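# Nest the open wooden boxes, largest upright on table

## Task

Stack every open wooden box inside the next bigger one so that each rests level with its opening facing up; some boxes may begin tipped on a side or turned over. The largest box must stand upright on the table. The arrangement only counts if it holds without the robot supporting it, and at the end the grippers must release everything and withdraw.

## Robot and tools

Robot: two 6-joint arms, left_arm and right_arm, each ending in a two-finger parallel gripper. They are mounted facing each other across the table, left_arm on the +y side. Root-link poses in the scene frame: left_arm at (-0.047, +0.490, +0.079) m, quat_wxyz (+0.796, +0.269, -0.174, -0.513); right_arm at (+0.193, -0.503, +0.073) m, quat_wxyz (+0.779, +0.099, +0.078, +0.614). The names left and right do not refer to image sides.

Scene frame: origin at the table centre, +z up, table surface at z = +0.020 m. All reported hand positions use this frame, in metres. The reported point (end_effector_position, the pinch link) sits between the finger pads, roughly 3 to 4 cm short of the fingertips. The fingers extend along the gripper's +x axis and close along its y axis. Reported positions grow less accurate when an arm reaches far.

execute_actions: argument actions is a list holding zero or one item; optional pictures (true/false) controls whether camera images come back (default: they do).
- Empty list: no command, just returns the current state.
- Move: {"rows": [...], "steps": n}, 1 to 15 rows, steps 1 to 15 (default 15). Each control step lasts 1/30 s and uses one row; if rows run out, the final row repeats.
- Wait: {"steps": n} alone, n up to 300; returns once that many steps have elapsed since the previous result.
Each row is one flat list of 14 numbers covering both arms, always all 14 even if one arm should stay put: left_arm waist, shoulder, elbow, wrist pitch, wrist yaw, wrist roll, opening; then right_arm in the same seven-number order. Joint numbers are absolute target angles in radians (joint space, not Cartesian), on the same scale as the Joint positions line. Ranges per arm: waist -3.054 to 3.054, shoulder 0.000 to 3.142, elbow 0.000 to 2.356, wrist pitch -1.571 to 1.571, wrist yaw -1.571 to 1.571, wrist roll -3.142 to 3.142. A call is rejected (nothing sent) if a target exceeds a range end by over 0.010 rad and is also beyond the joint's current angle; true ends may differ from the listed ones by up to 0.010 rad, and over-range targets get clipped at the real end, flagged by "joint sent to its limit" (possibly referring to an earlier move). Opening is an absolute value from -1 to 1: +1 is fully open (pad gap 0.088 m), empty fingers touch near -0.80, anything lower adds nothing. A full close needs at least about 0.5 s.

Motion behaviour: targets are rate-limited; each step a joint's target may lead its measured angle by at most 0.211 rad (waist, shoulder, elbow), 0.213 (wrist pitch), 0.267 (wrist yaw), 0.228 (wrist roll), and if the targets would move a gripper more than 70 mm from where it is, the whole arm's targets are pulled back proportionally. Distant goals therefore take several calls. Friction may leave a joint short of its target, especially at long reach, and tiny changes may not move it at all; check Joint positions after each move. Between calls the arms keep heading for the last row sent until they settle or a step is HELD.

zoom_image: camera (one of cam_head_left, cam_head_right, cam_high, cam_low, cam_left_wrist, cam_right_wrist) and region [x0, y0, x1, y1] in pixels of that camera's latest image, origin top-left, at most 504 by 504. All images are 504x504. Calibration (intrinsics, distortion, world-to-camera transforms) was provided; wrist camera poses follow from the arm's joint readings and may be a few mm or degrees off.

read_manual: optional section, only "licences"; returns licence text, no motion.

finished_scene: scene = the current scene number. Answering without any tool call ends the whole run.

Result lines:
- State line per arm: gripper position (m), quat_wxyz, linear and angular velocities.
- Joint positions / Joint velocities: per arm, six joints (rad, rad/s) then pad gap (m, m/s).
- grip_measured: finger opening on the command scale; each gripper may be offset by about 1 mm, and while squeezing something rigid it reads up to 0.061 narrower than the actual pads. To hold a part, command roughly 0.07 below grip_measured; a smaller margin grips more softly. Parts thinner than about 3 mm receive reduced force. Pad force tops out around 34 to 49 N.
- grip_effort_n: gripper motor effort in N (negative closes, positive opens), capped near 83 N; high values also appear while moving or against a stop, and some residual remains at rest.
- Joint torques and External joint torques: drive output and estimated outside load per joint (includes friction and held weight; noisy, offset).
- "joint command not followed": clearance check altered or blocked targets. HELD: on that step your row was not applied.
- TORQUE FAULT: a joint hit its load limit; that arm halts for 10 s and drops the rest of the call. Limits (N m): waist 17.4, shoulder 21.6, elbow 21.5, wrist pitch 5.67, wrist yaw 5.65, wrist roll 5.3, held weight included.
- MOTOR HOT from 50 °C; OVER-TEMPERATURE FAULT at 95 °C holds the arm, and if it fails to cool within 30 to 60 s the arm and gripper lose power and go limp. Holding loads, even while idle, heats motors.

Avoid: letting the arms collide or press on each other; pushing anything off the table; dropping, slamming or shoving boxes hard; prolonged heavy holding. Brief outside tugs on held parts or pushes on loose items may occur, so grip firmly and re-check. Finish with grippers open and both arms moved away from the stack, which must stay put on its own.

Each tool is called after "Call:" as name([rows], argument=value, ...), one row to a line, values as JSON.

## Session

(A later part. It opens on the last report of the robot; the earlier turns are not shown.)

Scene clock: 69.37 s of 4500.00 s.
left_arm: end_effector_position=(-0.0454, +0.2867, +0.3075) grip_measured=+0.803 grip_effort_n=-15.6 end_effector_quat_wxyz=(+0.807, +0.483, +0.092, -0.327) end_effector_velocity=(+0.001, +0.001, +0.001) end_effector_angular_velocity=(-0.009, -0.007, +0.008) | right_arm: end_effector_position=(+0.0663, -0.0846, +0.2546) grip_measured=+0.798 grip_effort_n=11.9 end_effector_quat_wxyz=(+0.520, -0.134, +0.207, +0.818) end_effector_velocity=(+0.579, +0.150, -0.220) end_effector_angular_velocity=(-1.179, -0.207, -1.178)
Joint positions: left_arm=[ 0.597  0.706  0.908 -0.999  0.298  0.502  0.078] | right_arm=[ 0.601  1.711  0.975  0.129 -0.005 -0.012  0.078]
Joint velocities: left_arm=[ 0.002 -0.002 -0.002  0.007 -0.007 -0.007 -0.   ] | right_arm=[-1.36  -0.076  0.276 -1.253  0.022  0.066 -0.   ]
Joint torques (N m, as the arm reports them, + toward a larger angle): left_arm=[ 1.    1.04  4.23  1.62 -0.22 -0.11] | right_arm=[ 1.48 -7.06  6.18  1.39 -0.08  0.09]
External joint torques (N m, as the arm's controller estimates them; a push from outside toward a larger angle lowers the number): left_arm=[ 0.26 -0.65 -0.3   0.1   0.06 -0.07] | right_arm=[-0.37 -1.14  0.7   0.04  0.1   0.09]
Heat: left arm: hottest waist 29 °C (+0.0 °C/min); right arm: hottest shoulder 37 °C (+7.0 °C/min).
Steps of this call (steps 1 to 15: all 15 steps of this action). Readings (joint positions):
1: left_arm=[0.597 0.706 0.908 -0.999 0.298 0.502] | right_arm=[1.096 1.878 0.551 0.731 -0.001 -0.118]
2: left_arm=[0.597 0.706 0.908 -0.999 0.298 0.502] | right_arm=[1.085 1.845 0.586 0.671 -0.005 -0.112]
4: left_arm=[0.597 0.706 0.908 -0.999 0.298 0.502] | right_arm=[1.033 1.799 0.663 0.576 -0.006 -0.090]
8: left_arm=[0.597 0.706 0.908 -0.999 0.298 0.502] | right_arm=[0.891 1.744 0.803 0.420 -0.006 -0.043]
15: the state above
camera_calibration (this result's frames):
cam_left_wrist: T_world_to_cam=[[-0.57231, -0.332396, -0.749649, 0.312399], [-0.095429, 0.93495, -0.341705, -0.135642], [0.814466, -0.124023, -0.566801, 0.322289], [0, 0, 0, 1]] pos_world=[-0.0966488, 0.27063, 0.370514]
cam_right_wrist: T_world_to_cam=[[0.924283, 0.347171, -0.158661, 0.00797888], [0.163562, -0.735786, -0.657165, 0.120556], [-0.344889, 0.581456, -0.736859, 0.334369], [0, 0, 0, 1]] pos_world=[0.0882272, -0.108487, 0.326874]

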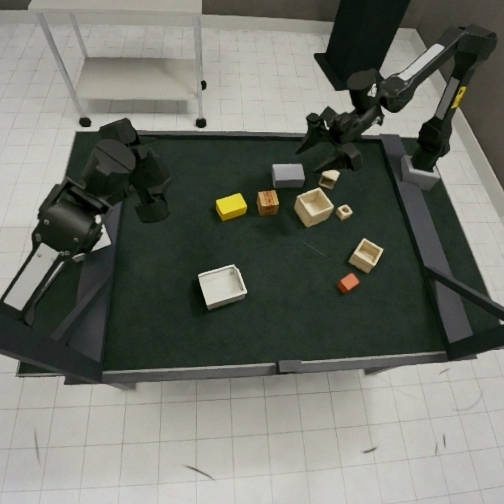

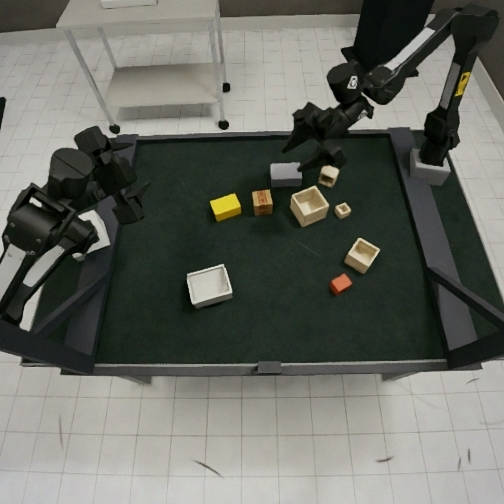

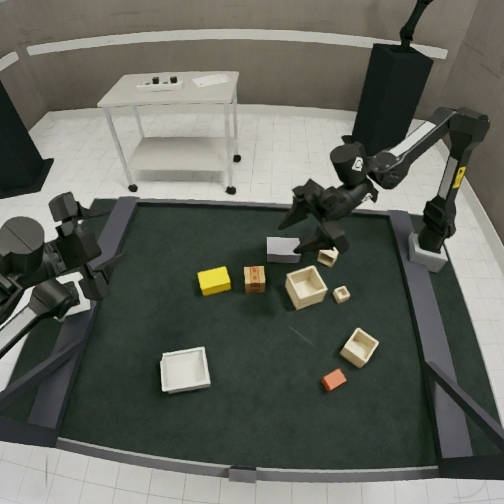

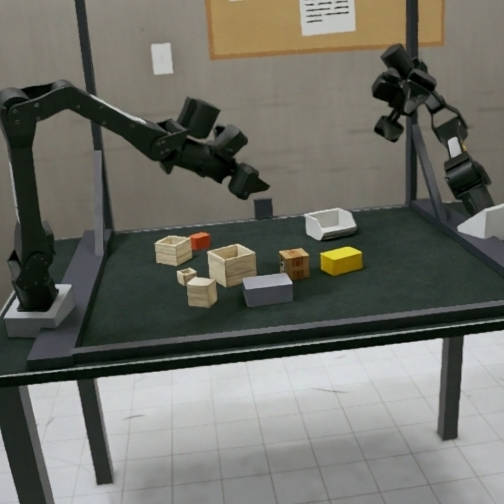

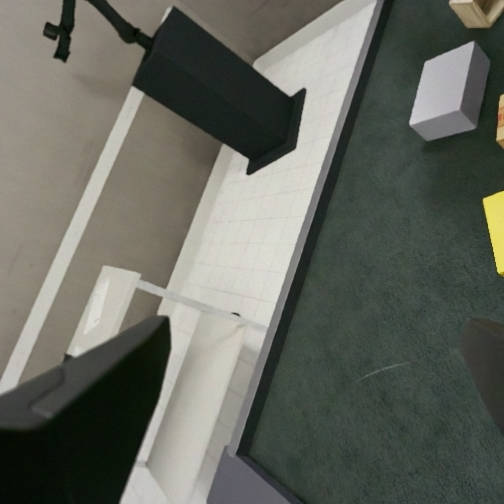

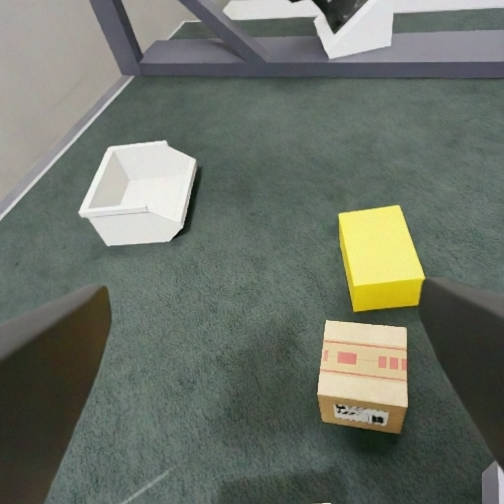

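Call:
execute_actions([
  {"rows":[[0.6,0.7,0.9,-1.0,0.3,0.5,0.8,0.42,1.73,1.03,-0.82,0.04,-0.1,0.8],[0.6,0.7,0.9,-1.0,0.3,0.5,0.8,0.435,1.755,1.055,-0.84,0.06,-0.17,0.8],[0.6,0.7,0.9,-1.0,0.3,0.5,0.8,0.45,1.78,1.08,-0.86,0.08,-0.24,0.8],[0.6,0.7,0.9,-1.0,0.3,0.5,0.8,0.46,1.805,1.105,-0.88,0.1,-0.31,0.8],[0.6,0.7,0.9,-1.0,0.3,0.5,0.8,0.47,1.83,1.13,-0.9,0.12,-0.38,0.8],[0.6,0.7,0.9,-1.0,0.3,0.5,0.8,0.48,1.855,1.155,-0.92,0.14,-0.45,0.8],[0.6,0.7,0.9,-1.0,0.3,0.5,0.8,0.49,1.88,1.18,-0.94,0.16,-0.52,0.8],[0.6,0.7,0.9,-1.0,0.3,0.5,0.8,0.5,1.905,1.205,-0.96,0.18,-0.59,0.8],[0.6,0.7,0.9,-1.0,0.3,0.5,0.8,0.51,1.93,1.225,-0.975,0.2,-0.65,0.8],[0.6,0.7,0.9,-1.0,0.3,0.5,0.8,0.52,1.95,1.24,-0.985,0.22,-0.69,0.8],[0.6,0.7,0.9,-1.0,0.3,0.5,0.8,0.523,1.965,1.25,-0.99,0.22,-0.69,0.8]]},
], pictures=false)

Call:
execute_actions([
  {"steps":10},
])

Scene clock: 71.83 s of 4500.00 s.
left_arm: end_effector_position=(-0.0454, +0.2867, +0.3075) grip_measured=+0.803 grip_effort_n=-15.6 end_effector_quat_wxyz=(+0.807, +0.483, +0.092, -0.327) end_effector_velocity=(-0.000, +0.001, -0.004) end_effector_angular_velocity=(-0.001, +0.018, +0.002) | right_arm: end_effector_position=(+0.1433, -0.1943, +0.1263) grip_measured=+0.798 grip_effort_n=11.9 end_effector_quat_wxyz=(+0.210, -0.671, +0.211, +0.679) end_effector_velocity=(+0.000, -0.007, -0.017) end_effector_angular_velocity=(-0.091, -0.118, +0.301)
Joint positions: left_arm=[ 0.597  0.706  0.908 -0.999  0.298  0.502  0.078] | right_arm=[ 0.522  1.945  1.233 -0.982  0.209 -0.666  0.078]
Joint velocities: left_arm=[-0.002 -0.002 -0.007 -0.007  0.007 -0.007 -0.   ] | right_arm=[ 0.032  0.1    0.046 -0.081  0.081 -0.242 -0.   ]
Joint torques (N m, as the arm reports them, + toward a larger angle): left_arm=[ 0.99  1.05  4.22  1.62 -0.23 -0.12] | right_arm=[ 1.72 -6.28  6.46  0.3   0.13 -0.19]
External joint torques (N m, as the arm's controller estimates them; a push from outside toward a larger angle lowers the number): left_arm=[ 0.27 -0.64 -0.31  0.11  0.04 -0.08] | right_arm=[ 0.13  1.45  0.79 -0.04  0.16 -0.19]
Heat: left arm: hottest waist 29 °C (+0.0 °C/min); right arm: hottest shoulder 37 °C (+7.1 °C/min).
Steps of this call (steps 1 to 45: the robot went on to your last target; steps 46 to 59: nothing new was sent; steps 60 to 74: all 15 steps of this action). Readings (joint positions):
60: left_arm=[0.597 0.706 0.908 -0.999 0.298 0.502] | right_arm=[0.401 1.708 0.998 -0.802 0.006 -0.017]
61: left_arm=[0.597 0.706 0.908 -0.999 0.298 0.502] | right_arm=[0.406 1.713 1.007 -0.814 0.020 -0.054]
63: left_arm=[0.597 0.706 0.908 -0.999 0.298 0.502] | right_arm=[0.426 1.740 1.043 -0.840 0.054 -0.160]
67: left_arm=[0.597 0.706 0.908 -0.999 0.298 0.502] | right_arm=[0.472 1.828 1.139 -0.909 0.127 -0.411]
74: the state above

Scene clock: 72.17 s of 4500.00 s.
left_arm: end_effector_position=(-0.0454, +0.2867, +0.3075) grip_measured=+0.803 grip_effort_n=-15.6 end_effector_quat_wxyz=(+0.807, +0.483, +0.092, -0.327) end_effector_velocity=(-0.001, +0.002, -0.001) end_effector_angular_velocity=(-0.002, +0.001, +0.009) | right_arm: end_effector_position=(+0.1441, -0.1927, +0.1271) grip_measured=+0.798 grip_effort_n=11.9 end_effector_quat_wxyz=(+0.205, -0.675, +0.203, +0.679) end_effector_velocity=(+0.000, -0.004, -0.003) end_effector_angular_velocity=(-0.019, +0.002, +0.009)
Joint positions: left_arm=[ 0.597  0.706  0.908 -0.999  0.298  0.502  0.078] | right_arm=[ 0.522  1.949  1.243 -0.988  0.217 -0.685  0.078]
Joint velocities: left_arm=[-0.002 -0.007 -0.002 -0.007 -0.007 -0.007  0.   ] | right_arm=[-0.002  0.002 -0.007 -0.007 -0.007 -0.007 -0.   ]
Joint torques (N m, as the arm reports them, + toward a larger angle): left_arm=[ 0.99  1.04  4.21  1.61 -0.23 -0.1 ] | right_arm=[ 1.94 -6.07  6.1   0.28  0.07 -0.1 ]
External joint torques (N m, as the arm's controller estimates them; a push from outside toward a larger angle lowers the number): left_arm=[ 0.26 -0.63 -0.29  0.12  0.05 -0.06] | right_arm=[ 0.04  1.2   0.72 -0.04  0.12 -0.09]
Heat: left arm: hottest waist 29 °C (+0.0 °C/min); right arm: hottest shoulder 37 °C (+7.1 °C/min).
Steps of this call (steps 1 to 10: the robot went on to your last target). Readings (joint positions):
1: left_arm=[0.597 0.706 0.908 -0.999 0.298 0.502] | right_arm=[0.522 1.947 1.235 -0.984 0.211 -0.672]
2: left_arm=[0.597 0.706 0.908 -0.999 0.298 0.502] | right_arm=[0.522 1.949 1.236 -0.985 0.213 -0.677]
4: left_arm=[0.597 0.706 0.908 -0.999 0.298 0.502] | right_arm=[0.522 1.949 1.240 -0.987 0.215 -0.682]
8: left_arm=[0.597 0.706 0.908 -0.999 0.298 0.502] | right_arm=[0.522 1.949 1.243 -0.987 0.216 -0.685]
10: the state above
camera_calibration (this result's frames):
cam_left_wrist: T_world_to_cam=[[-0.57231, -0.332396, -0.749649, 0.312399], [-0.095429, 0.93495, -0.341705, -0.135642], [0.814466, -0.124023, -0.566801, 0.322289], [0, 0, 0, 1]] pos_world=[-0.0966488, 0.27063, 0.370514]
cam_right_wrist: T_world_to_cam=[[0.532943, 0.844848, 0.0469473, 0.0794968], [0.77862, -0.511374, 0.363658, -0.230682], [0.331243, -0.157255, -0.930349, 0.114886], [0, 0, 0, 1]] pos_world=[0.0991917, -0.167061, 0.187041]

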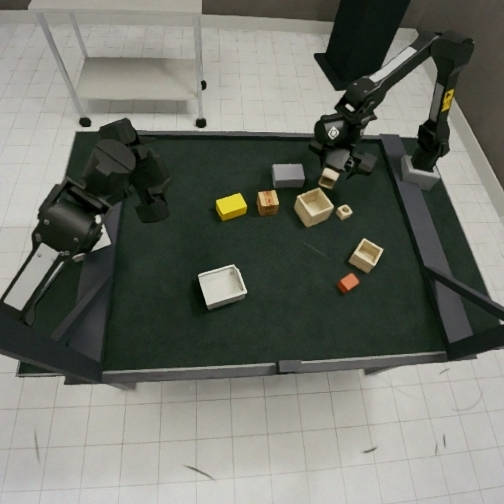

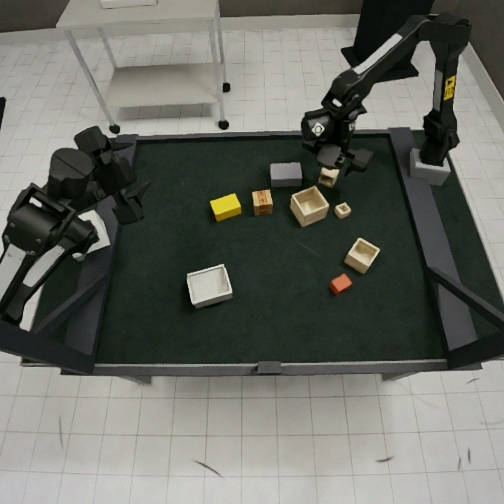

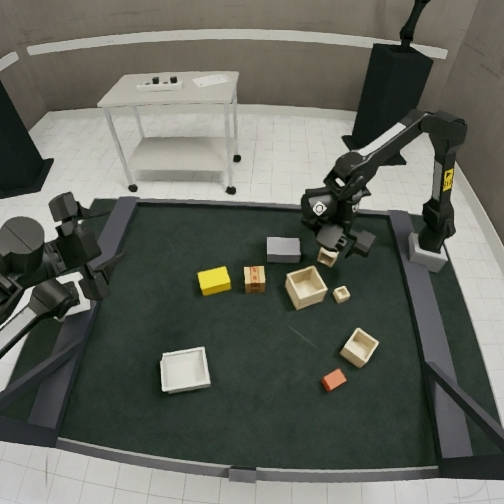

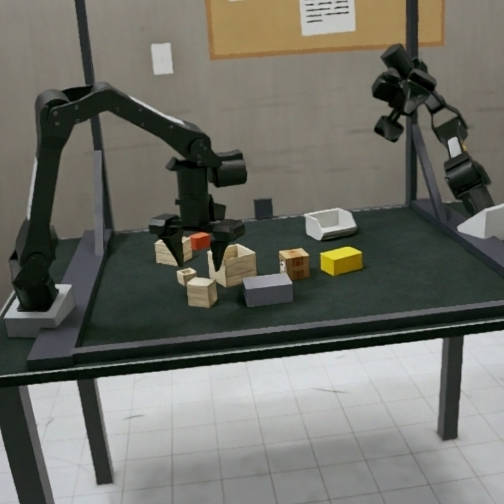

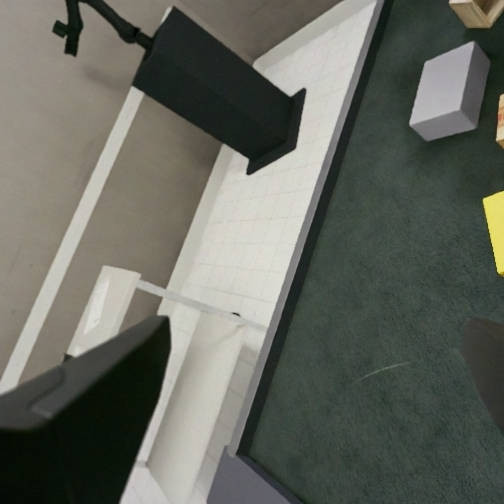

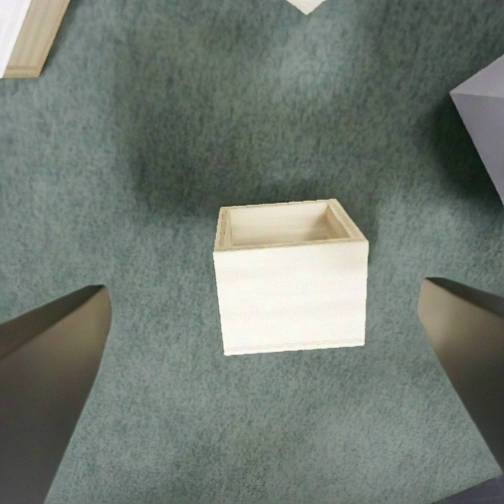

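Call:
execute_actions([
  {"rows":[[0.6,0.7,0.9,-1.0,0.3,0.5,0.8,0.51,1.975,1.25,-0.99,0.22,-0.73,0.8],[0.6,0.7,0.9,-1.0,0.3,0.5,0.8,0.505,1.98,1.25,-0.99,0.22,-0.76,0.8],[0.6,0.7,0.9,-1.0,0.3,0.5,0.8,0.505,1.985,1.25,-0.98,0.22,-0.76,0.8],[0.6,0.7,0.9,-1.0,0.3,0.5,0.8,0.507,1.99,1.24,-0.965,0.22,-0.76,0.8],[0.6,0.7,0.9,-1.0,0.3,0.5,0.8,0.51,1.996,1.23,-0.95,0.22,-0.76,0.8],[0.6,0.7,0.9,-1.0,0.3,0.5,0.8,0.512,2.002,1.22,-0.935,0.22,-0.76,0.8],[0.6,0.7,0.9,-1.0,0.3,0.5,0.8,0.514,2.008,1.21,-0.92,0.22,-0.76,0.8],[0.6,0.7,0.9,-1.0,0.3,0.5,0.8,0.517,2.014,1.2,-0.905,0.22,-0.76,0.8],[0.6,0.7,0.9,-1.0,0.3,0.5,0.8,0.52,2.02,1.19,-0.89,0.22,-0.76,0.8],[0.6,0.7,0.9,-1.0,0.3,0.5,0.8,0.522,2.026,1.18,-0.875,0.22,-0.76,0.8],[0.6,0.7,0.9,-1.0,0.3,0.5,0.8,0.525,2.032,1.17,-0.86,0.22,-0.76,0.8],[0.6,0.7,0.9,-1.0,0.3,0.5,0.8,0.527,2.036,1.16,-0.845,0.22,-0.76,0.8]]},
], pictures=false)

Call:
execute_actions([
  {"steps":6},
])

Scene clock: 74.13 s of 4500.00 s.
left_arm: end_effector_position=(-0.0454, +0.2867, +0.3075) grip_measured=+0.803 grip_effort_n=-15.6 end_effector_quat_wxyz=(+0.807, +0.483, +0.092, -0.327) end_effector_velocity=(+0.001, +0.002, -0.002) end_effector_angular_velocity=(+0.001, +0.009, +0.013) | right_arm: end_effector_position=(+0.1351, -0.1938, +0.0905) grip_measured=+0.798 grip_effort_n=12.3 end_effector_quat_wxyz=(+0.176, -0.685, +0.180, +0.684) end_effector_velocity=(-0.011, -0.035, -0.051) end_effector_angular_velocity=(-0.107, -0.029, +0.074)
Joint positions: left_arm=[ 0.597  0.706  0.908 -0.999  0.298  0.502  0.078] | right_arm=[ 0.525  2.021  1.174 -0.859  0.217 -0.756  0.078]
Joint velocities: left_arm=[-0.002  0.002 -0.002 -0.007 -0.007 -0.007 -0.   ] | right_arm=[ 0.027  0.081 -0.134  0.095 -0.007 -0.022  0.   ]
Joint torques (N m, as the arm reports them, + toward a larger angle): left_arm=[ 0.97  1.04  4.2   1.61 -0.23 -0.11] | right_arm=[ 1.99 -6.72  4.48  0.7   0.04 -0.14]
External joint torques (N m, as the arm's controller estimates them; a push from outside toward a larger angle lowers the number): left_arm=[ 0.23 -0.7  -0.28  0.11  0.05 -0.07] | right_arm=[ 0.26  1.56 -1.23  0.29  0.06 -0.15]
Heat: left arm: hottest wrist pitch 30 °C (+1.0 °C/min); right arm: hottest shoulder 37 °C (+7.1 °C/min).
Steps of this call (steps 1 to 30: the robot went on to your last target; steps 31 to 44: nothing new was sent; steps 45 to 59: all 15 steps of this action). Readings (joint positions):
45: left_arm=[0.597 0.706 0.908 -0.999 0.298 0.502] | right_arm=[0.522 1.951 1.243 -0.988 0.217 -0.693]
46: left_arm=[0.597 0.706 0.908 -0.999 0.298 0.502] | right_arm=[0.520 1.953 1.243 -0.988 0.217 -0.709]
48: left_arm=[0.597 0.706 0.908 -0.999 0.298 0.502] | right_arm=[0.514 1.961 1.245 -0.986 0.217 -0.735]
52: left_arm=[0.597 0.706 0.908 -0.999 0.298 0.502] | right_arm=[0.511 1.982 1.233 -0.939 0.217 -0.751]
59: the state above

Scene clock: 74.33 s of 4500.00 s.
left_arm: end_effector_position=(-0.0454, +0.2867, +0.3075) grip_measured=+0.803 grip_effort_n=-15.6 end_effector_quat_wxyz=(+0.807, +0.483, +0.092, -0.327) end_effector_velocity=(-0.001, +0.000, -0.002) end_effector_angular_velocity=(-0.003, +0.014, -0.001) | right_arm: end_effector_position=(+0.1342, -0.1935, +0.0886) grip_measured=+0.798 grip_effort_n=11.9 end_effector_quat_wxyz=(+0.177, -0.684, +0.179, +0.684) end_effector_velocity=(-0.002, -0.005, -0.002) end_effector_angular_velocity=(-0.023, +0.016, +0.009)
Joint positions: left_arm=[ 0.597  0.706  0.908 -0.999  0.298  0.502  0.078] | right_arm=[ 0.526  2.023  1.169 -0.848  0.217 -0.756  0.078]
Joint velocities: left_arm=[-0.002 -0.002 -0.002 -0.007  0.007 -0.007 -0.   ] | right_arm=[-0.002  0.002 -0.007 -0.007 -0.022 -0.007 -0.   ]
Joint torques (N m, as the arm reports them, + toward a larger angle): left_arm=[ 1.    1.04  4.2   1.62 -0.22 -0.1 ] | right_arm=[ 2.06 -6.17  4.17  0.56  0.09 -0.11]
External joint torques (N m, as the arm's controller estimates them; a push from outside toward a larger angle lowers the number): left_arm=[ 0.26 -0.65 -0.31  0.11  0.06 -0.06] | right_arm=[ 0.13  1.3  -0.89  0.25  0.14 -0.11]
Heat: left arm: hottest wrist pitch 30 °C (+1.0 °C/min); right arm: hottest shoulder 36 °C (+6.0 °C/min).
Steps of this call (steps 1 to 6: the robot went on to your last target). Readings (joint positions):
1: left_arm=[0.597 0.706 0.908 -0.999 0.298 0.502] | right_arm=[0.525 2.023 1.170 -0.856 0.217 -0.756]
2: left_arm=[0.597 0.706 0.908 -0.999 0.298 0.502] | right_arm=[0.526 2.023 1.169 -0.853 0.217 -0.756]
4: left_arm=[0.597 0.706 0.908 -0.999 0.298 0.502] | right_arm=[0.526 2.023 1.169 -0.849 0.217 -0.756]
6: the state above
camera_calibration (this result's frames):
cam_left_wrist: T_world_to_cam=[[-0.57231, -0.332396, -0.749649, 0.312399], [-0.095429, 0.93495, -0.341705, -0.135642], [0.814466, -0.124023, -0.566801, 0.322289], [0, 0, 0, 1]] pos_world=[-0.0966488, 0.27063, 0.370514]
cam_right_wrist: T_world_to_cam=[[0.467428, 0.882969, 0.0433216, 0.103729], [0.813723, -0.448887, 0.369262, -0.202487], [0.345494, -0.137351, -0.928315, 0.0840023], [0, 0, 0, 1]] pos_world=[0.0872608, -0.170946, 0.148258]

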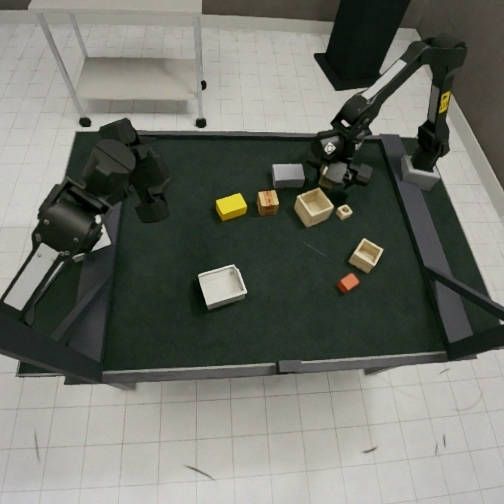

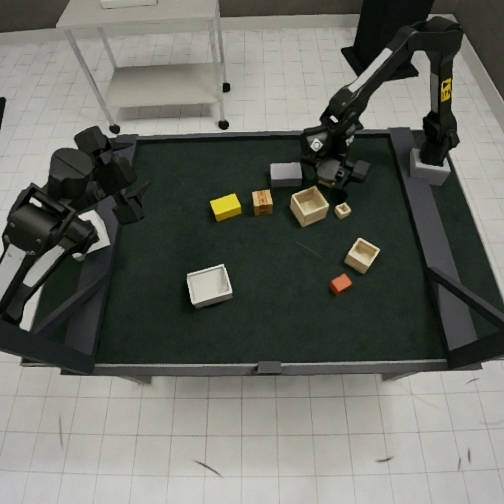

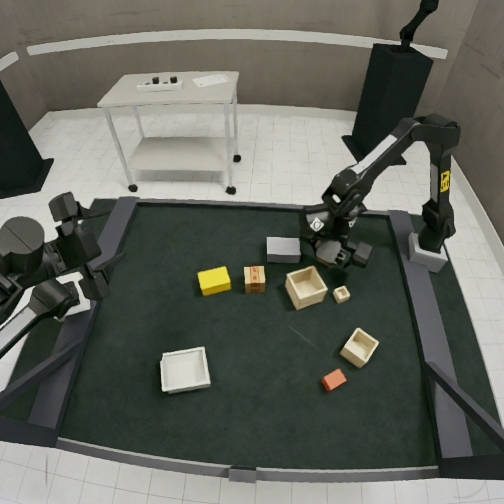

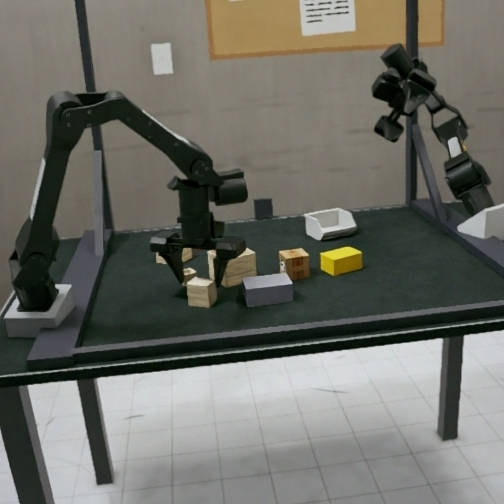

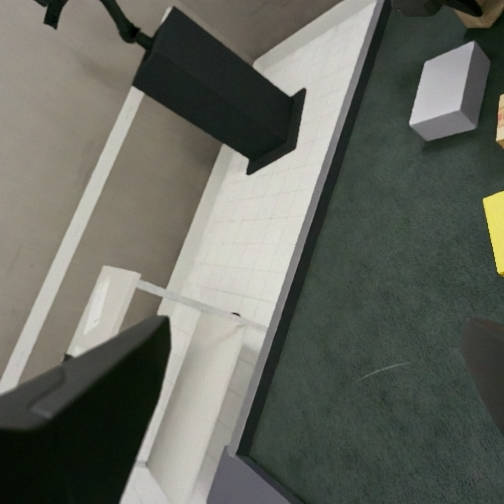

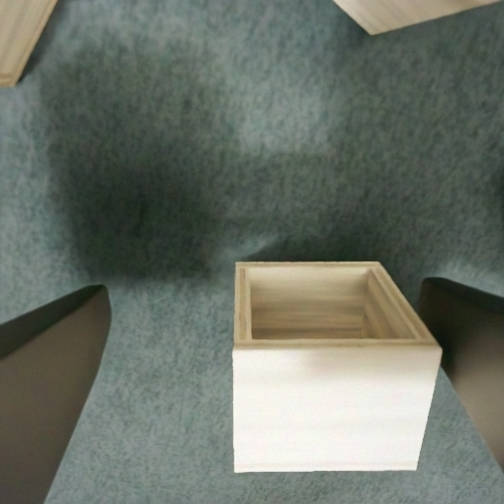

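Call:
execute_actions([
  {"rows":[[0.6,0.7,0.9,-1.0,0.3,0.5,0.8,0.515,2.036,1.16,-0.845,0.22,-0.76,0.8],[0.6,0.7,0.9,-1.0,0.3,0.5,0.8,0.505,2.036,1.16,-0.845,0.22,-0.77,0.8],[0.6,0.7,0.9,-1.0,0.3,0.5,0.8,0.495,2.036,1.16,-0.845,0.22,-0.78,0.8],[0.6,0.7,0.9,-1.0,0.3,0.5,0.8,0.485,2.036,1.16,-0.845,0.22,-0.79,0.8],[0.6,0.7,0.9,-1.0,0.3,0.5,0.8,0.475,2.036,1.16,-0.845,0.22,-0.8,0.8],[0.6,0.7,0.9,-1.0,0.3,0.5,0.8,0.47,2.036,1.16,-0.845,0.22,-0.81,0.8]],"steps":13},
])

Scene clock: 75.67 s of 4500.00 s.
left_arm: end_effector_position=(-0.0454, +0.2867, +0.3075) grip_measured=+0.803 grip_effort_n=-15.6 end_effector_quat_wxyz=(+0.807, +0.483, +0.092, -0.327) end_effector_velocity=(-0.001, +0.000, -0.002) end_effector_angular_velocity=(-0.003, +0.014, -0.001) | right_arm: end_effector_position=(+0.1509, -0.1904, +0.0846) grip_measured=+0.798 grip_effort_n=12.3 end_effector_quat_wxyz=(+0.174, -0.684, +0.185, +0.684) end_effector_velocity=(-0.003, -0.005, -0.001) end_effector_angular_velocity=(-0.016, +0.019, +0.041)
Joint positions: left_arm=[ 0.597  0.706  0.908 -0.999  0.298  0.502  0.078] | right_arm=[ 0.471  2.023  1.169 -0.847  0.219 -0.804  0.078]
Joint velocities: left_arm=[-0.002 -0.002 -0.002 -0.007  0.007 -0.007 -0.   ] | right_arm=[ 0.002 -0.002 -0.007 -0.007 -0.022 -0.037 -0.   ]
Joint torques (N m, as the arm reports them, + toward a larger angle): left_arm=[ 1.01  1.04  4.22  1.62 -0.22 -0.1 ] | right_arm=[ 1.89 -6.45  4.24  0.58  0.1  -0.14]
External joint torques (N m, as the arm's controller estimates them; a push from outside toward a larger angle lowers the number): left_arm=[ 0.28 -0.71 -0.22  0.13  0.06 -0.06] | right_arm=[-0.1   1.09 -0.78  0.3   0.16 -0.13]
Heat: left arm: hottest wrist pitch 30 °C (+1.0 °C/min); right arm: hottest shoulder 36 °C (+6.1 °C/min).
Steps of this call (steps 1 to 27: the robot went on to your last target; steps 28 to 40: all 13 steps of this action). Readings (joint positions):
28: left_arm=[0.597 0.706 0.908 -0.999 0.298 0.502] | right_arm=[0.525 2.023 1.169 -0.847 0.217 -0.756]
29: left_arm=[0.597 0.706 0.908 -0.999 0.298 0.502] | right_arm=[0.524 2.023 1.169 -0.847 0.217 -0.757]
31: left_arm=[0.597 0.706 0.908 -0.999 0.298 0.502] | right_arm=[0.513 2.023 1.169 -0.847 0.217 -0.769]
35: left_arm=[0.597 0.706 0.908 -0.999 0.298 0.502] | right_arm=[0.479 2.023 1.169 -0.847 0.218 -0.796]
40: the state above
camera_calibration (this result's frames):
cam_left_wrist: T_world_to_cam=[[-0.57231, -0.332396, -0.749649, 0.312399], [-0.095429, 0.93495, -0.341705, -0.135642], [0.814466, -0.124023, -0.566801, 0.322289], [0, 0, 0, 1]] pos_world=[-0.0966488, 0.27063, 0.370514]
cam_right_wrist: T_world_to_cam=[[0.471503, 0.881312, 0.0312068, 0.0934626], [0.812715, -0.447995, 0.372551, -0.213173], [0.342315, -0.150297, -0.927487, 0.0728719], [0, 0, 0, 1]] pos_world=[0.104236, -0.166918, 0.144089]

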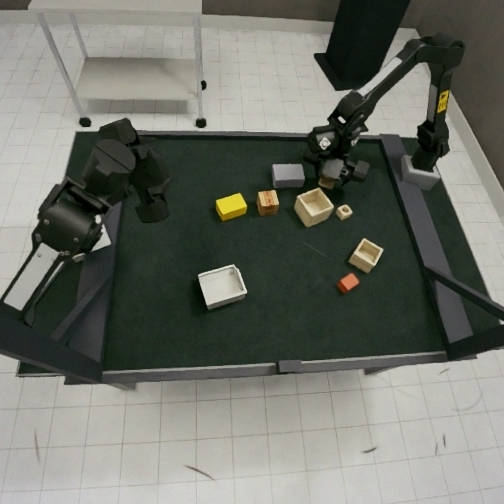

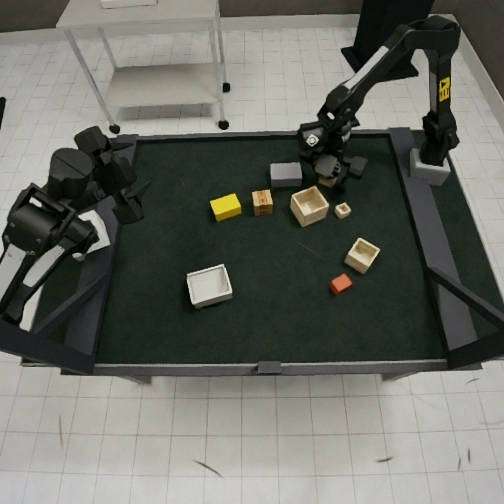

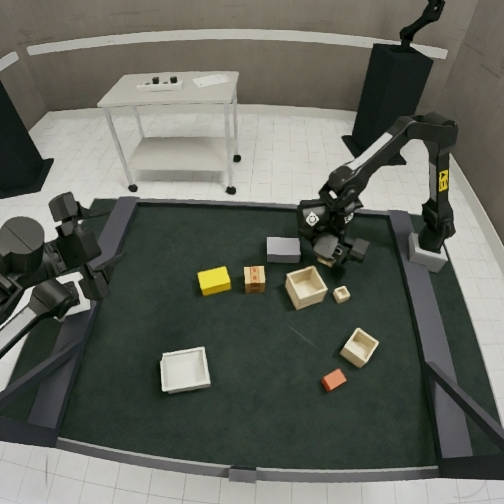

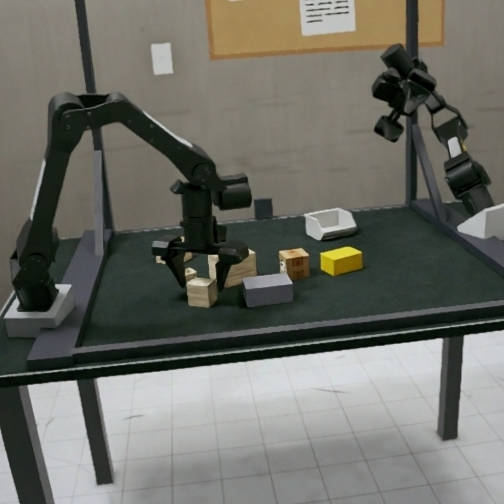

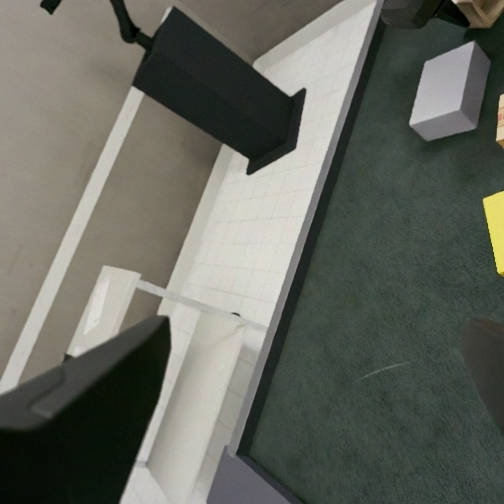

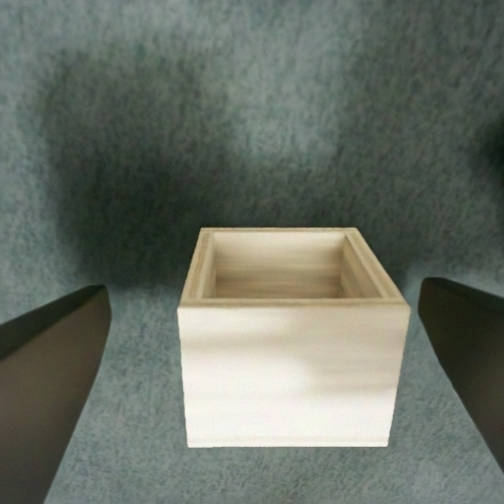

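Call:
execute_actions([
  {"rows":[[0.6,0.7,0.9,-1.0,0.3,0.5,0.8,0.46,2.036,1.16,-0.845,0.22,-0.81,0.7],[0.6,0.7,0.9,-1.0,0.3,0.5,0.8,0.46,2.036,1.16,-0.845,0.22,-0.81,0.6],[0.6,0.7,0.9,-1.0,0.3,0.5,0.8,0.46,2.036,1.16,-0.845,0.22,-0.81,0.5],[0.6,0.7,0.9,-1.0,0.3,0.5,0.8,0.46,2.036,1.16,-0.845,0.22,-0.81,0.4],[0.6,0.7,0.9,-1.0,0.3,0.5,0.8,0.46,2.036,1.16,-0.845,0.22,-0.81,0.3],[0.6,0.7,0.9,-1.0,0.3,0.5,0.8,0.46,2.036,1.16,-0.845,0.22,-0.81,0.22],[0.6,0.7,0.9,-1.0,0.3,0.5,0.8,0.46,2.036,1.16,-0.845,0.22,-0.81,0.15],[0.6,0.7,0.9,-1.0,0.3,0.5,0.8,0.46,2.036,1.16,-0.845,0.22,-0.81,0.08],[0.6,0.7,0.9,-1.0,0.3,0.5,0.8,0.46,2.036,1.16,-0.845,0.22,-0.81,0.02],[0.6,0.7,0.9,-1.0,0.3,0.5,0.8,0.46,2.036,1.16,-0.845,0.22,-0.81,-0.05]]},
], pictures=false)

Call:
execute_actions([
  {"rows":[[0.6,0.7,0.9,-1.0,0.3,0.5,0.8,0.46,2.0,1.17,-0.85,0.22,-0.81,-0.05],[0.6,0.7,0.9,-1.0,0.3,0.5,0.8,0.46,1.98,1.17,-0.86,0.22,-0.81,-0.05],[0.6,0.7,0.9,-1.0,0.3,0.5,0.8,0.45,1.955,1.17,-0.875,0.22,-0.8,-0.05],[0.6,0.7,0.9,-1.0,0.3,0.5,0.8,0.44,1.93,1.17,-0.89,0.21,-0.78,-0.05],[0.6,0.7,0.9,-1.0,0.3,0.5,0.8,0.43,1.905,1.17,-0.9,0.2,-0.76,-0.05],[0.6,0.7,0.9,-1.0,0.3,0.5,0.8,0.42,1.88,1.16,-0.9,0.19,-0.73,-0.05],[0.6,0.7,0.9,-1.0,0.3,0.5,0.8,0.41,1.855,1.15,-0.89,0.18,-0.7,-0.05],[0.6,0.7,0.9,-1.0,0.3,0.5,0.8,0.4,1.83,1.14,-0.87,0.17,-0.67,-0.05],[0.6,0.7,0.9,-1.0,0.3,0.5,0.8,0.39,1.8,1.12,-0.84,0.16,-0.64,-0.05],[0.6,0.7,0.9,-1.0,0.3,0.5,0.8,0.38,1.77,1.1,-0.8,0.15,-0.61,-0.05],[0.6,0.7,0.9,-1.0,0.3,0.5,0.8,0.37,1.74,1.07,-0.75,0.14,-0.58,-0.05],[0.6,0.7,0.9,-1.0,0.3,0.5,0.8,0.36,1.71,1.04,-0.7,0.13,-0.55,-0.05],[0.6,0.7,0.9,-1.0,0.3,0.5,0.8,0.35,1.68,1.01,-0.64,0.12,-0.52,-0.05],[0.6,0.7,0.9,-1.0,0.3,0.5,0.8,0.34,1.65,0.98,-0.58,0.11,-0.5,-0.05],[0.6,0.7,0.9,-1.0,0.3,0.5,0.8,0.33,1.63,0.95,-0.52,0.1,-0.48,-0.05]]},
], pictures=false)

Call:
execute_actions([
  {"rows":[[0.6,0.7,0.9,-1.0,0.3,0.5,0.8,0.32,1.62,0.92,-0.46,0.09,-0.46,-0.05],[0.6,0.7,0.9,-1.0,0.3,0.5,0.8,0.31,1.61,0.89,-0.4,0.08,-0.44,-0.05],[0.6,0.7,0.9,-1.0,0.3,0.5,0.8,0.3,1.6,0.86,-0.34,0.07,-0.42,-0.05],[0.6,0.7,0.9,-1.0,0.3,0.5,0.8,0.29,1.6,0.83,-0.28,0.06,-0.4,-0.05],[0.6,0.7,0.9,-1.0,0.3,0.5,0.8,0.28,1.6,0.8,-0.22,0.05,-0.38,-0.05],[0.6,0.7,0.9,-1.0,0.3,0.5,0.8,0.27,1.6,0.77,-0.16,0.04,-0.36,-0.05],[0.6,0.7,0.9,-1.0,0.3,0.5,0.8,0.26,1.6,0.74,-0.1,0.03,-0.34,-0.05],[0.6,0.7,0.9,-1.0,0.3,0.5,0.8,0.25,1.6,0.71,-0.04,0.02,-0.32,-0.05],[0.6,0.7,0.9,-1.0,0.3,0.5,0.8,0.24,1.6,0.68,0.02,0.01,-0.3,-0.05],[0.6,0.7,0.9,-1.0,0.3,0.5,0.8,0.23,1.6,0.65,0.08,0,-0.28,-0.05],[0.6,0.7,0.9,-1.0,0.3,0.5,0.8,0.22,1.6,0.62,0.14,0,-0.26,-0.05],[0.6,0.7,0.9,-1.0,0.3,0.5,0.8,0.21,1.6,0.59,0.2,0,-0.25,-0.05],[0.6,0.7,0.9,-1.0,0.3,0.5,0.8,0.2,1.6,0.56,0.26,0,-0.25,-0.05],[0.6,0.7,0.9,-1.0,0.3,0.5,0.8,0.19,1.6,0.53,0.32,0,-0.25,-0.05],[0.6,0.7,0.9,-1.0,0.3,0.5,0.8,0.18,1.6,0.5,0.38,0,-0.25,-0.05]]},
], pictures=false)

Call:
execute_actions([
  {"rows":[[0.6,0.7,0.9,-1.0,0.3,0.5,0.8,0.17,1.61,0.47,0.44,0,-0.25,-0.05],[0.6,0.7,0.9,-1.0,0.3,0.5,0.8,0.16,1.63,0.44,0.5,0,-0.25,-0.05],[0.6,0.7,0.9,-1.0,0.3,0.5,0.8,0.16,1.65,0.41,0.56,0,-0.25,-0.05],[0.6,0.7,0.9,-1.0,0.3,0.5,0.8,0.16,1.67,0.39,0.62,0,-0.25,-0.05],[0.6,0.7,0.9,-1.0,0.3,0.5,0.8,0.16,1.69,0.37,0.68,0,-0.25,-0.05],[0.6,0.7,0.9,-1.0,0.3,0.5,0.8,0.16,1.71,0.35,0.74,0,-0.25,-0.05],[0.6,0.7,0.9,-1.0,0.3,0.5,0.8,0.16,1.73,0.34,0.8,0,-0.25,-0.05],[0.6,0.7,0.9,-1.0,0.3,0.5,0.8,0.16,1.75,0.33,0.86,0,-0.25,-0.05],[0.6,0.7,0.9,-1.0,0.3,0.5,0.8,0.16,1.77,0.32,0.92,0,-0.25,-0.05],[0.6,0.7,0.9,-1.0,0.3,0.5,0.8,0.16,1.79,0.32,0.97,0,-0.25,-0.05],[0.6,0.7,0.9,-1.0,0.3,0.5,0.8,0.16,1.81,0.32,1.02,0,-0.25,-0.05],[0.6,0.7,0.9,-1.0,0.3,0.5,0.8,0.16,1.83,0.32,1.07,0,-0.25,-0.05],[0.6,0.7,0.9,-1.0,0.3,0.5,0.8,0.16,1.85,0.32,1.11,0,-0.25,-0.05],[0.6,0.7,0.9,-1.0,0.3,0.5,0.8,0.16,1.87,0.32,1.14,0,-0.25,-0.05],[0.6,0.7,0.9,-1.0,0.3,0.5,0.8,0.16,1.89,0.32,1.17,0,-0.25,-0.05]]},
], pictures=false)

Call:
execute_actions([
  {"rows":[[0.6,0.7,0.9,-1.0,0.3,0.5,0.8,0.16,1.91,0.32,1.19,0,-0.25,-0.05],[0.6,0.7,0.9,-1.0,0.3,0.5,0.8,0.16,1.93,0.32,1.21,0,-0.25,-0.05],[0.6,0.7,0.9,-1.0,0.3,0.5,0.8,0.16,1.95,0.32,1.23,0,-0.25,-0.05],[0.6,0.7,0.9,-1.0,0.3,0.5,0.8,0.16,1.97,0.32,1.25,0,-0.25,-0.05],[0.6,0.7,0.9,-1.0,0.3,0.5,0.8,0.16,1.99,0.32,1.27,0,-0.25,-0.05],[0.6,0.7,0.9,-1.0,0.3,0.5,0.8,0.16,2.01,0.32,1.29,0,-0.25,-0.05],[0.6,0.7,0.9,-1.0,0.3,0.5,0.8,0.16,2.03,0.32,1.31,0,-0.25,-0.05],[0.6,0.7,0.9,-1.0,0.3,0.5,0.8,0.16,2.05,0.32,1.33,0,-0.25,-0.05],[0.6,0.7,0.9,-1.0,0.3,0.5,0.8,0.16,2.07,0.32,1.345,0,-0.25,-0.05],[0.6,0.7,0.9,-1.0,0.3,0.5,0.8,0.16,2.085,0.32,1.36,0,-0.25,-0.05],[0.6,0.7,0.9,-1.0,0.3,0.5,0.8,0.16,2.1,0.32,1.37,0,-0.25,-0.05]]},
])

Call:
zoom_image(camera="cam_low", region=[60,200,300,350])

Scene clock: 85.57 s of 4500.00 s.
left_arm: end_effector_position=(-0.0454, +0.2867, +0.3075) grip_measured=+0.803 grip_effort_n=-15.6 end_effector_quat_wxyz=(+0.807, +0.483, +0.092, -0.327) end_effector_velocity=(-0.001, +0.001, -0.000) end_effector_angular_velocity=(-0.002, +0.001, +0.009) | right_arm: end_effector_position=(+0.1532, -0.1898, +0.0840) grip_measured=+0.102 grip_effort_n=-83.5 end_effector_quat_wxyz=(+0.176, -0.683, +0.187, +0.683) end_effector_velocity=(-0.000, +0.001, +0.001) end_effector_angular_velocity=(+0.009, +0.010, +0.002)
Joint positions: left_arm=[ 0.597  0.706  0.908 -0.999  0.298  0.502  0.078] | right_arm=[ 0.463  2.023  1.169 -0.846  0.219 -0.806  0.044]
Joint velocities: left_arm=[-0.002 -0.002  0.002 -0.007 -0.007 -0.007 -0.   ] | right_arm=[-0.002 -0.007 -0.002  0.007 -0.007 -0.007 -0.   ]
Joint torques (N m, as the arm reports them, + toward a larger angle): left_arm=[ 0.97  1.05  4.22  1.61 -0.22 -0.1 ] | right_arm=[ 1.94 -6.28  4.19  0.48 -0.01 -0.14]
External joint torques (N m, as the arm's controller estimates them; a push from outside toward a larger angle lowers the number): left_arm=[ 0.25 -0.64 -0.31  0.09  0.05 -0.06] | right_arm=[-0.04  1.34 -0.9   0.18  0.05 -0.14]
Heat: left arm: hottest wrist pitch 30 °C (+1.0 °C/min); right arm: hottest shoulder 36 °C (+2.0 °C/min).
Steps of this call (steps 1 to 15: the robot went on to your last target; steps 16 to 90: nothing new was sent; then 6.40 s passed at rest; steps 91 to 105: all 15 steps of this action). Readings (joint positions):
91: left_arm=[0.597 0.706 0.908 -0.999 0.298 0.502] | right_arm=[0.471 2.023 1.169 -0.847 0.219 -0.806]
92: left_arm=[0.597 0.706 0.908 -0.999 0.298 0.502] | right_arm=[0.469 2.023 1.169 -0.847 0.219 -0.806]
94: left_arm=[0.597 0.706 0.908 -0.999 0.298 0.502] | right_arm=[0.466 2.023 1.169 -0.847 0.219 -0.806]
98: left_arm=[0.597 0.706 0.908 -0.999 0.298 0.502] | right_arm=[0.463 2.023 1.169 -0.847 0.219 -0.806]
105: the state above

Scene clock: 86.07 s of 4500.00 s.
left_arm: end_effector_position=(-0.0454, +0.2867, +0.3075) grip_measured=+0.803 grip_effort_n=-15.6 end_effector_quat_wxyz=(+0.807, +0.483, +0.092, -0.327) end_effector_velocity=(-0.000, +0.004, -0.004) end_effector_angular_velocity=(+0.005, +0.017, +0.018) | right_arm: end_effector_position=(+0.1865, -0.1697, +0.1463) grip_measured=+0.102 grip_effort_n=-83.5 end_effector_quat_wxyz=(+0.397, -0.523, +0.243, +0.714) end_effector_velocity=(+0.064, +0.084, +0.074) end_effector_angular_velocity=(+1.200, +0.699, -1.167)
Joint positions: left_arm=[ 0.597  0.706  0.908 -0.999  0.298  0.502  0.078] | right_arm=[ 0.357  1.703  1.034 -0.655  0.128 -0.545  0.044]
Joint velocities: left_arm=[-0.002 -0.002 -0.002 -0.022 -0.007 -0.007 -0.   ] | right_arm=[-0.295 -0.794 -0.862  1.502 -0.3    0.681 -0.   ]
Joint torques (N m, as the arm reports them, + toward a larger angle): left_arm=[ 0.98  1.06  4.24  1.62 -0.22 -0.11] | right_arm=[ 1.58 -7.42  4.72  1.27 -0.23  0.14]
External joint torques (N m, as the arm's controller estimates them; a push from outside toward a larger angle lowers the number): left_arm=[ 0.25 -0.61 -0.26  0.12  0.05 -0.07] | right_arm=[-0.29 -1.8  -0.95  0.39 -0.1   0.13]
Heat: left arm: hottest wrist pitch 30 °C (+1.0 °C/min); right arm: hottest shoulder 36 °C (+2.0 °C/min).
Steps of this call (steps 1 to 15: all 15 steps of this action). Readings (joint positions):
1: left_arm=[0.597 0.706 0.908 -0.999 0.298 0.502] | right_arm=[0.463 2.023 1.169 -0.846 0.219 -0.806]
2: left_arm=[0.597 0.706 0.908 -0.999 0.298 0.502] | right_arm=[0.463 2.019 1.169 -0.846 0.219 -0.806]
4: left_arm=[0.597 0.706 0.908 -0.999 0.298 0.502] | right_arm=[0.460 2.002 1.169 -0.863 0.218 -0.804]
8: left_arm=[0.597 0.706 0.908 -0.999 0.298 0.502] | right_arm=[0.429 1.908 1.164 -0.885 0.195 -0.736]
15: the state above

Scene clock: 86.57 s of 4500.00 s.
left_arm: end_effector_position=(-0.0454, +0.2867, +0.3075) grip_measured=+0.803 grip_effort_n=-15.6 end_effector_quat_wxyz=(+0.807, +0.483, +0.092, -0.327) end_effector_velocity=(+0.001, +0.004, -0.004) end_effector_angular_velocity=(+0.010, +0.009, +0.026) | right_arm: end_effector_position=(+0.2143, -0.1443, +0.1232) grip_measured=+0.102 grip_effort_n=-83.5 end_effector_quat_wxyz=(+0.603, -0.253, +0.244, +0.716) end_effector_velocity=(+0.092, -0.025, -0.052) end_effector_angular_velocity=(+0.760, +0.138, -0.565)
Joint positions: left_arm=[ 0.597  0.706  0.908 -0.999  0.298  0.502  0.078] | right_arm=[ 0.208  1.611  0.585  0.229  0.007 -0.267  0.044]
Joint velocities: left_arm=[-0.007 -0.002 -0.002 -0.022 -0.022 -0.007 -0.   ] | right_arm=[-0.305 -0.002 -0.896  1.766 -0.051  0.139 -0.   ]
Joint torques (N m, as the arm reports them, + toward a larger angle): left_arm=[ 0.98  1.04  4.21  1.62 -0.22 -0.1 ] | right_arm=[ 1.31 -7.04  4.54  2.03 -0.37  0.12]
External joint torques (N m, as the arm's controller estimates them; a push from outside toward a larger angle lowers the number): left_arm=[ 0.25 -0.66 -0.3   0.11  0.06 -0.06] | right_arm=[-0.35 -1.41 -1.03  0.51 -0.17  0.11]
Heat: left arm: hottest wrist pitch 30 °C (+1.0 °C/min); right arm: hottest shoulder 36 °C (+2.0 °C/min).
Steps of this call (steps 1 to 15: all 15 steps of this action). Readings (joint positions):
1: left_arm=[0.597 0.706 0.908 -0.999 0.298 0.502] | right_arm=[0.347 1.678 1.005 -0.601 0.118 -0.521]
2: left_arm=[0.597 0.706 0.908 -0.999 0.298 0.502] | right_arm=[0.337 1.657 0.976 -0.543 0.108 -0.499]
4: left_arm=[0.597 0.706 0.908 -0.999 0.298 0.502] | right_arm=[0.317 1.627 0.919 -0.426 0.088 -0.456]
8: left_arm=[0.597 0.706 0.908 -0.999 0.298 0.502] | right_arm=[0.277 1.611 0.800 -0.190 0.048 -0.374]
15: the state above

Scene clock: 87.07 s of 4500.00 s.
left_arm: end_effector_position=(-0.0454, +0.2867, +0.3075) grip_measured=+0.803 grip_effort_n=-15.6 end_effector_quat_wxyz=(+0.807, +0.483, +0.092, -0.327) end_effector_velocity=(+0.000, +0.002, -0.002) end_effector_angular_velocity=(-0.012, +0.012, +0.018) | right_arm: end_effector_position=(+0.2287, -0.1425, +0.1156) grip_measured=+0.102 grip_effort_n=-83.5 end_effector_quat_wxyz=(+0.686, -0.128, +0.133, +0.704) end_effector_velocity=(+0.012, +0.057, +0.035) end_effector_angular_velocity=(+0.551, -0.041, -0.134)
Joint positions: left_arm=[ 0.597  0.706  0.908 -0.999  0.298  0.502  0.078] | right_arm=[ 0.163  1.828  0.33   1.074  0.003 -0.254  0.044]
Joint velocities: left_arm=[-0.002 -0.002 -0.002 -0.007 -0.007 -0.022 -0.   ] | right_arm=[-0.002  0.549 -0.002  1.121 -0.007 -0.007  0.   ]
Joint torques (N m, as the arm reports them, + toward a larger angle): left_arm=[ 0.94  1.04  4.23  1.61 -0.23 -0.09] | right_arm=[ 1.09 -3.3   3.06  2.02 -0.29  0.17]
External joint torques (N m, as the arm's controller estimates them; a push from outside toward a larger angle lowers the number): left_arm=[ 0.22 -0.65 -0.28  0.11  0.04 -0.05] | right_arm=[-0.43  1.71 -0.39  0.39 -0.11  0.17]
Heat: left arm: hottest wrist pitch 30 °C (+1.0 °C/min); right arm: hottest shoulder 36 °C (+2.0 °C/min).
Steps of this call (steps 1 to 15: all 15 steps of this action). Readings (joint positions):
1: left_arm=[0.597 0.706 0.908 -0.999 0.298 0.502] | right_arm=[0.197 1.611 0.555 0.289 0.006 -0.263]
2: left_arm=[0.597 0.706 0.908 -0.999 0.298 0.502] | right_arm=[0.187 1.611 0.525 0.349 0.005 -0.260]
4: left_arm=[0.597 0.706 0.908 -0.999 0.298 0.502] | right_arm=[0.171 1.622 0.467 0.470 0.005 -0.257]
8: left_arm=[0.597 0.706 0.908 -0.999 0.298 0.502] | right_arm=[0.163 1.692 0.376 0.706 0.004 -0.255]
15: the state above

Scene clock: 87.57 s of 4500.00 s.
left_arm: end_effector_position=(-0.0454, +0.2867, +0.3075) grip_measured=+0.803 grip_effort_n=-15.6 end_effector_quat_wxyz=(+0.807, +0.483, +0.092, -0.327) end_effector_velocity=(-0.000, +0.001, -0.002) end_effector_angular_velocity=(+0.002, +0.007, +0.007) | right_arm: end_effector_position=(+0.2233, -0.1343, +0.1000) grip_measured=+0.102 grip_effort_n=-83.5 end_effector_quat_wxyz=(+0.694, -0.098, +0.105, +0.705) end_effector_velocity=(-0.007, +0.002, -0.010) end_effector_angular_velocity=(-0.001, -0.001, +0.027)
Joint positions: left_arm=[ 0.597  0.706  0.908 -0.999  0.298  0.502  0.078] | right_arm=[ 0.164  2.059  0.333  1.384 -0.007 -0.25   0.044]
Joint velocities: left_arm=[-0.007 -0.002 -0.002 -0.007 -0.007 -0.007 -0.   ] | right_arm=[ 0.002  0.071  0.012  0.051 -0.022 -0.007 -0.   ]
Joint torques (N m, as the arm reports them, + toward a larger angle): left_arm=[ 0.98  1.03  4.21  1.62 -0.22 -0.11] | right_arm=[ 1.28 -1.82  1.24  0.21  0.06  0.06]
External joint torques (N m, as the arm's controller estimates them; a push from outside toward a larger angle lowers the number): left_arm=[ 0.25 -0.68 -0.27  0.12  0.05 -0.07] | right_arm=[-0.4   4.   -1.26 -1.57  0.25  0.05]
Heat: left arm: hottest wrist pitch 30 °C (+1.0 °C/min); right arm: hottest shoulder 36 °C (+2.0 °C/min).
Steps of this call (steps 1 to 15: all 15 steps of this action). Readings (joint positions):
1: left_arm=[0.597 0.706 0.908 -0.999 0.298 0.502] | right_arm=[0.163 1.847 0.330 1.110 0.003 -0.254]
2: left_arm=[0.597 0.706 0.908 -0.999 0.298 0.502] | right_arm=[0.163 1.866 0.330 1.139 0.003 -0.254]
4: left_arm=[0.597 0.706 0.908 -0.999 0.298 0.502] | right_arm=[0.163 1.907 0.329 1.189 0.003 -0.254]
8: left_arm=[0.597 0.706 0.908 -0.999 0.298 0.502] | right_arm=[0.163 1.984 0.327 1.284 0.000 -0.253]
15: the state above
camera_calibration (this result's frames):
cam_left_wrist: T_world_to_cam=[[-0.57231, -0.332396, -0.749649, 0.312399], [-0.095429, 0.93495, -0.341705, -0.135642], [0.814466, -0.124023, -0.566801, 0.322289], [0, 0, 0, 1]] pos_world=[-0.0966488, 0.27063, 0.370514]
cam_right_wrist: T_world_to_cam=[[0.999493, -0.0230346, 0.0219993, -0.228997], [0.00305405, -0.618182, -0.786029, 0.0211663], [0.0317054, 0.785697, -0.617798, 0.234938], [0, 0, 0, 1]] pos_world=[0.221368, -0.17678, 0.166819]

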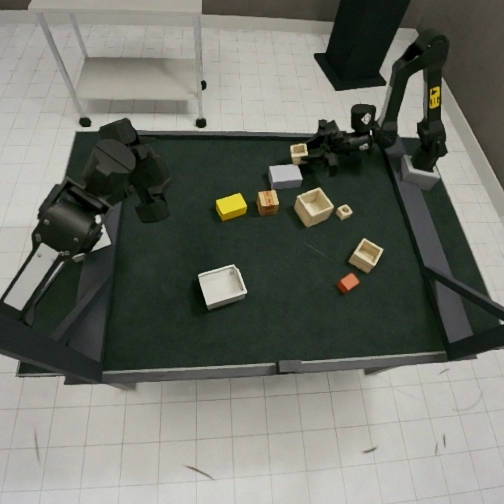

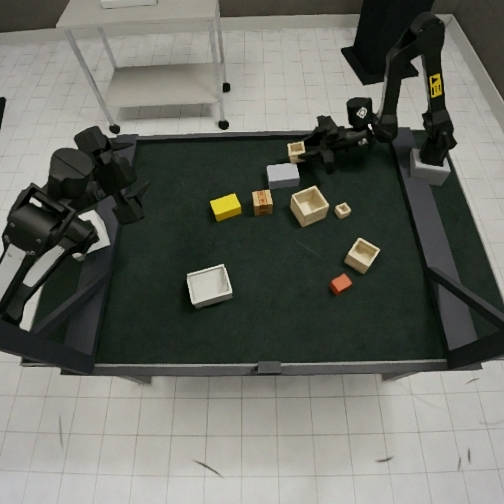

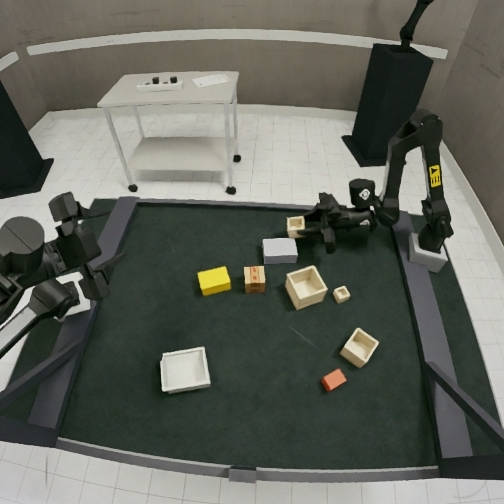

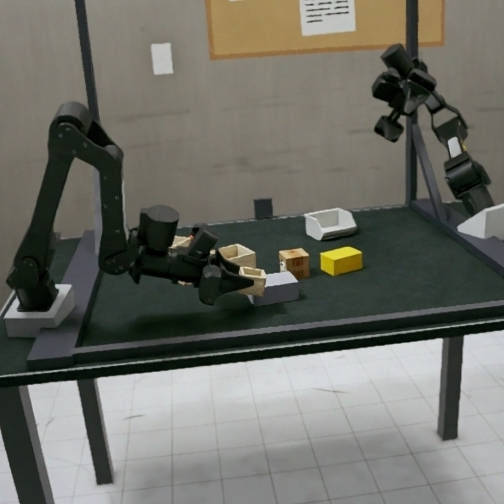

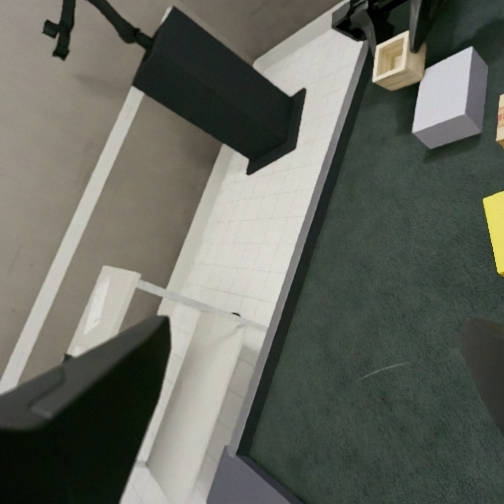

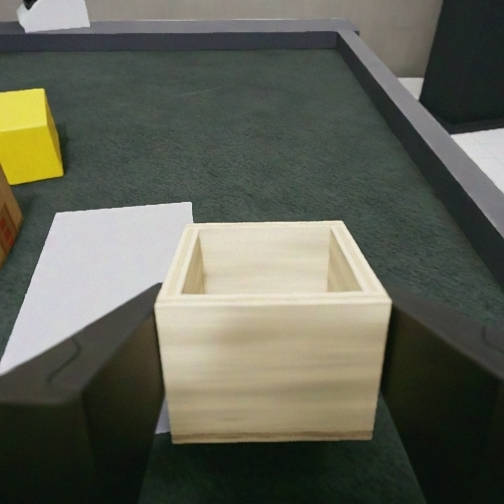

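Region (60, 200, 300, 350) of cam_low's 504x504 image, scaled by 2.100, with more detail than that image has; it fills the top 315 rows of this view, and the rest is white.

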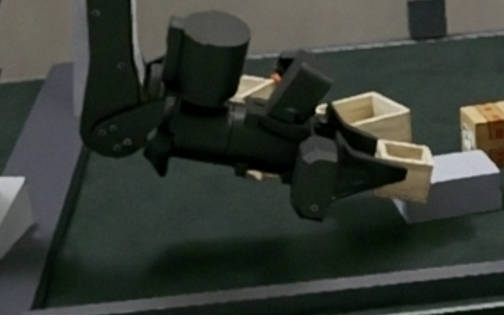

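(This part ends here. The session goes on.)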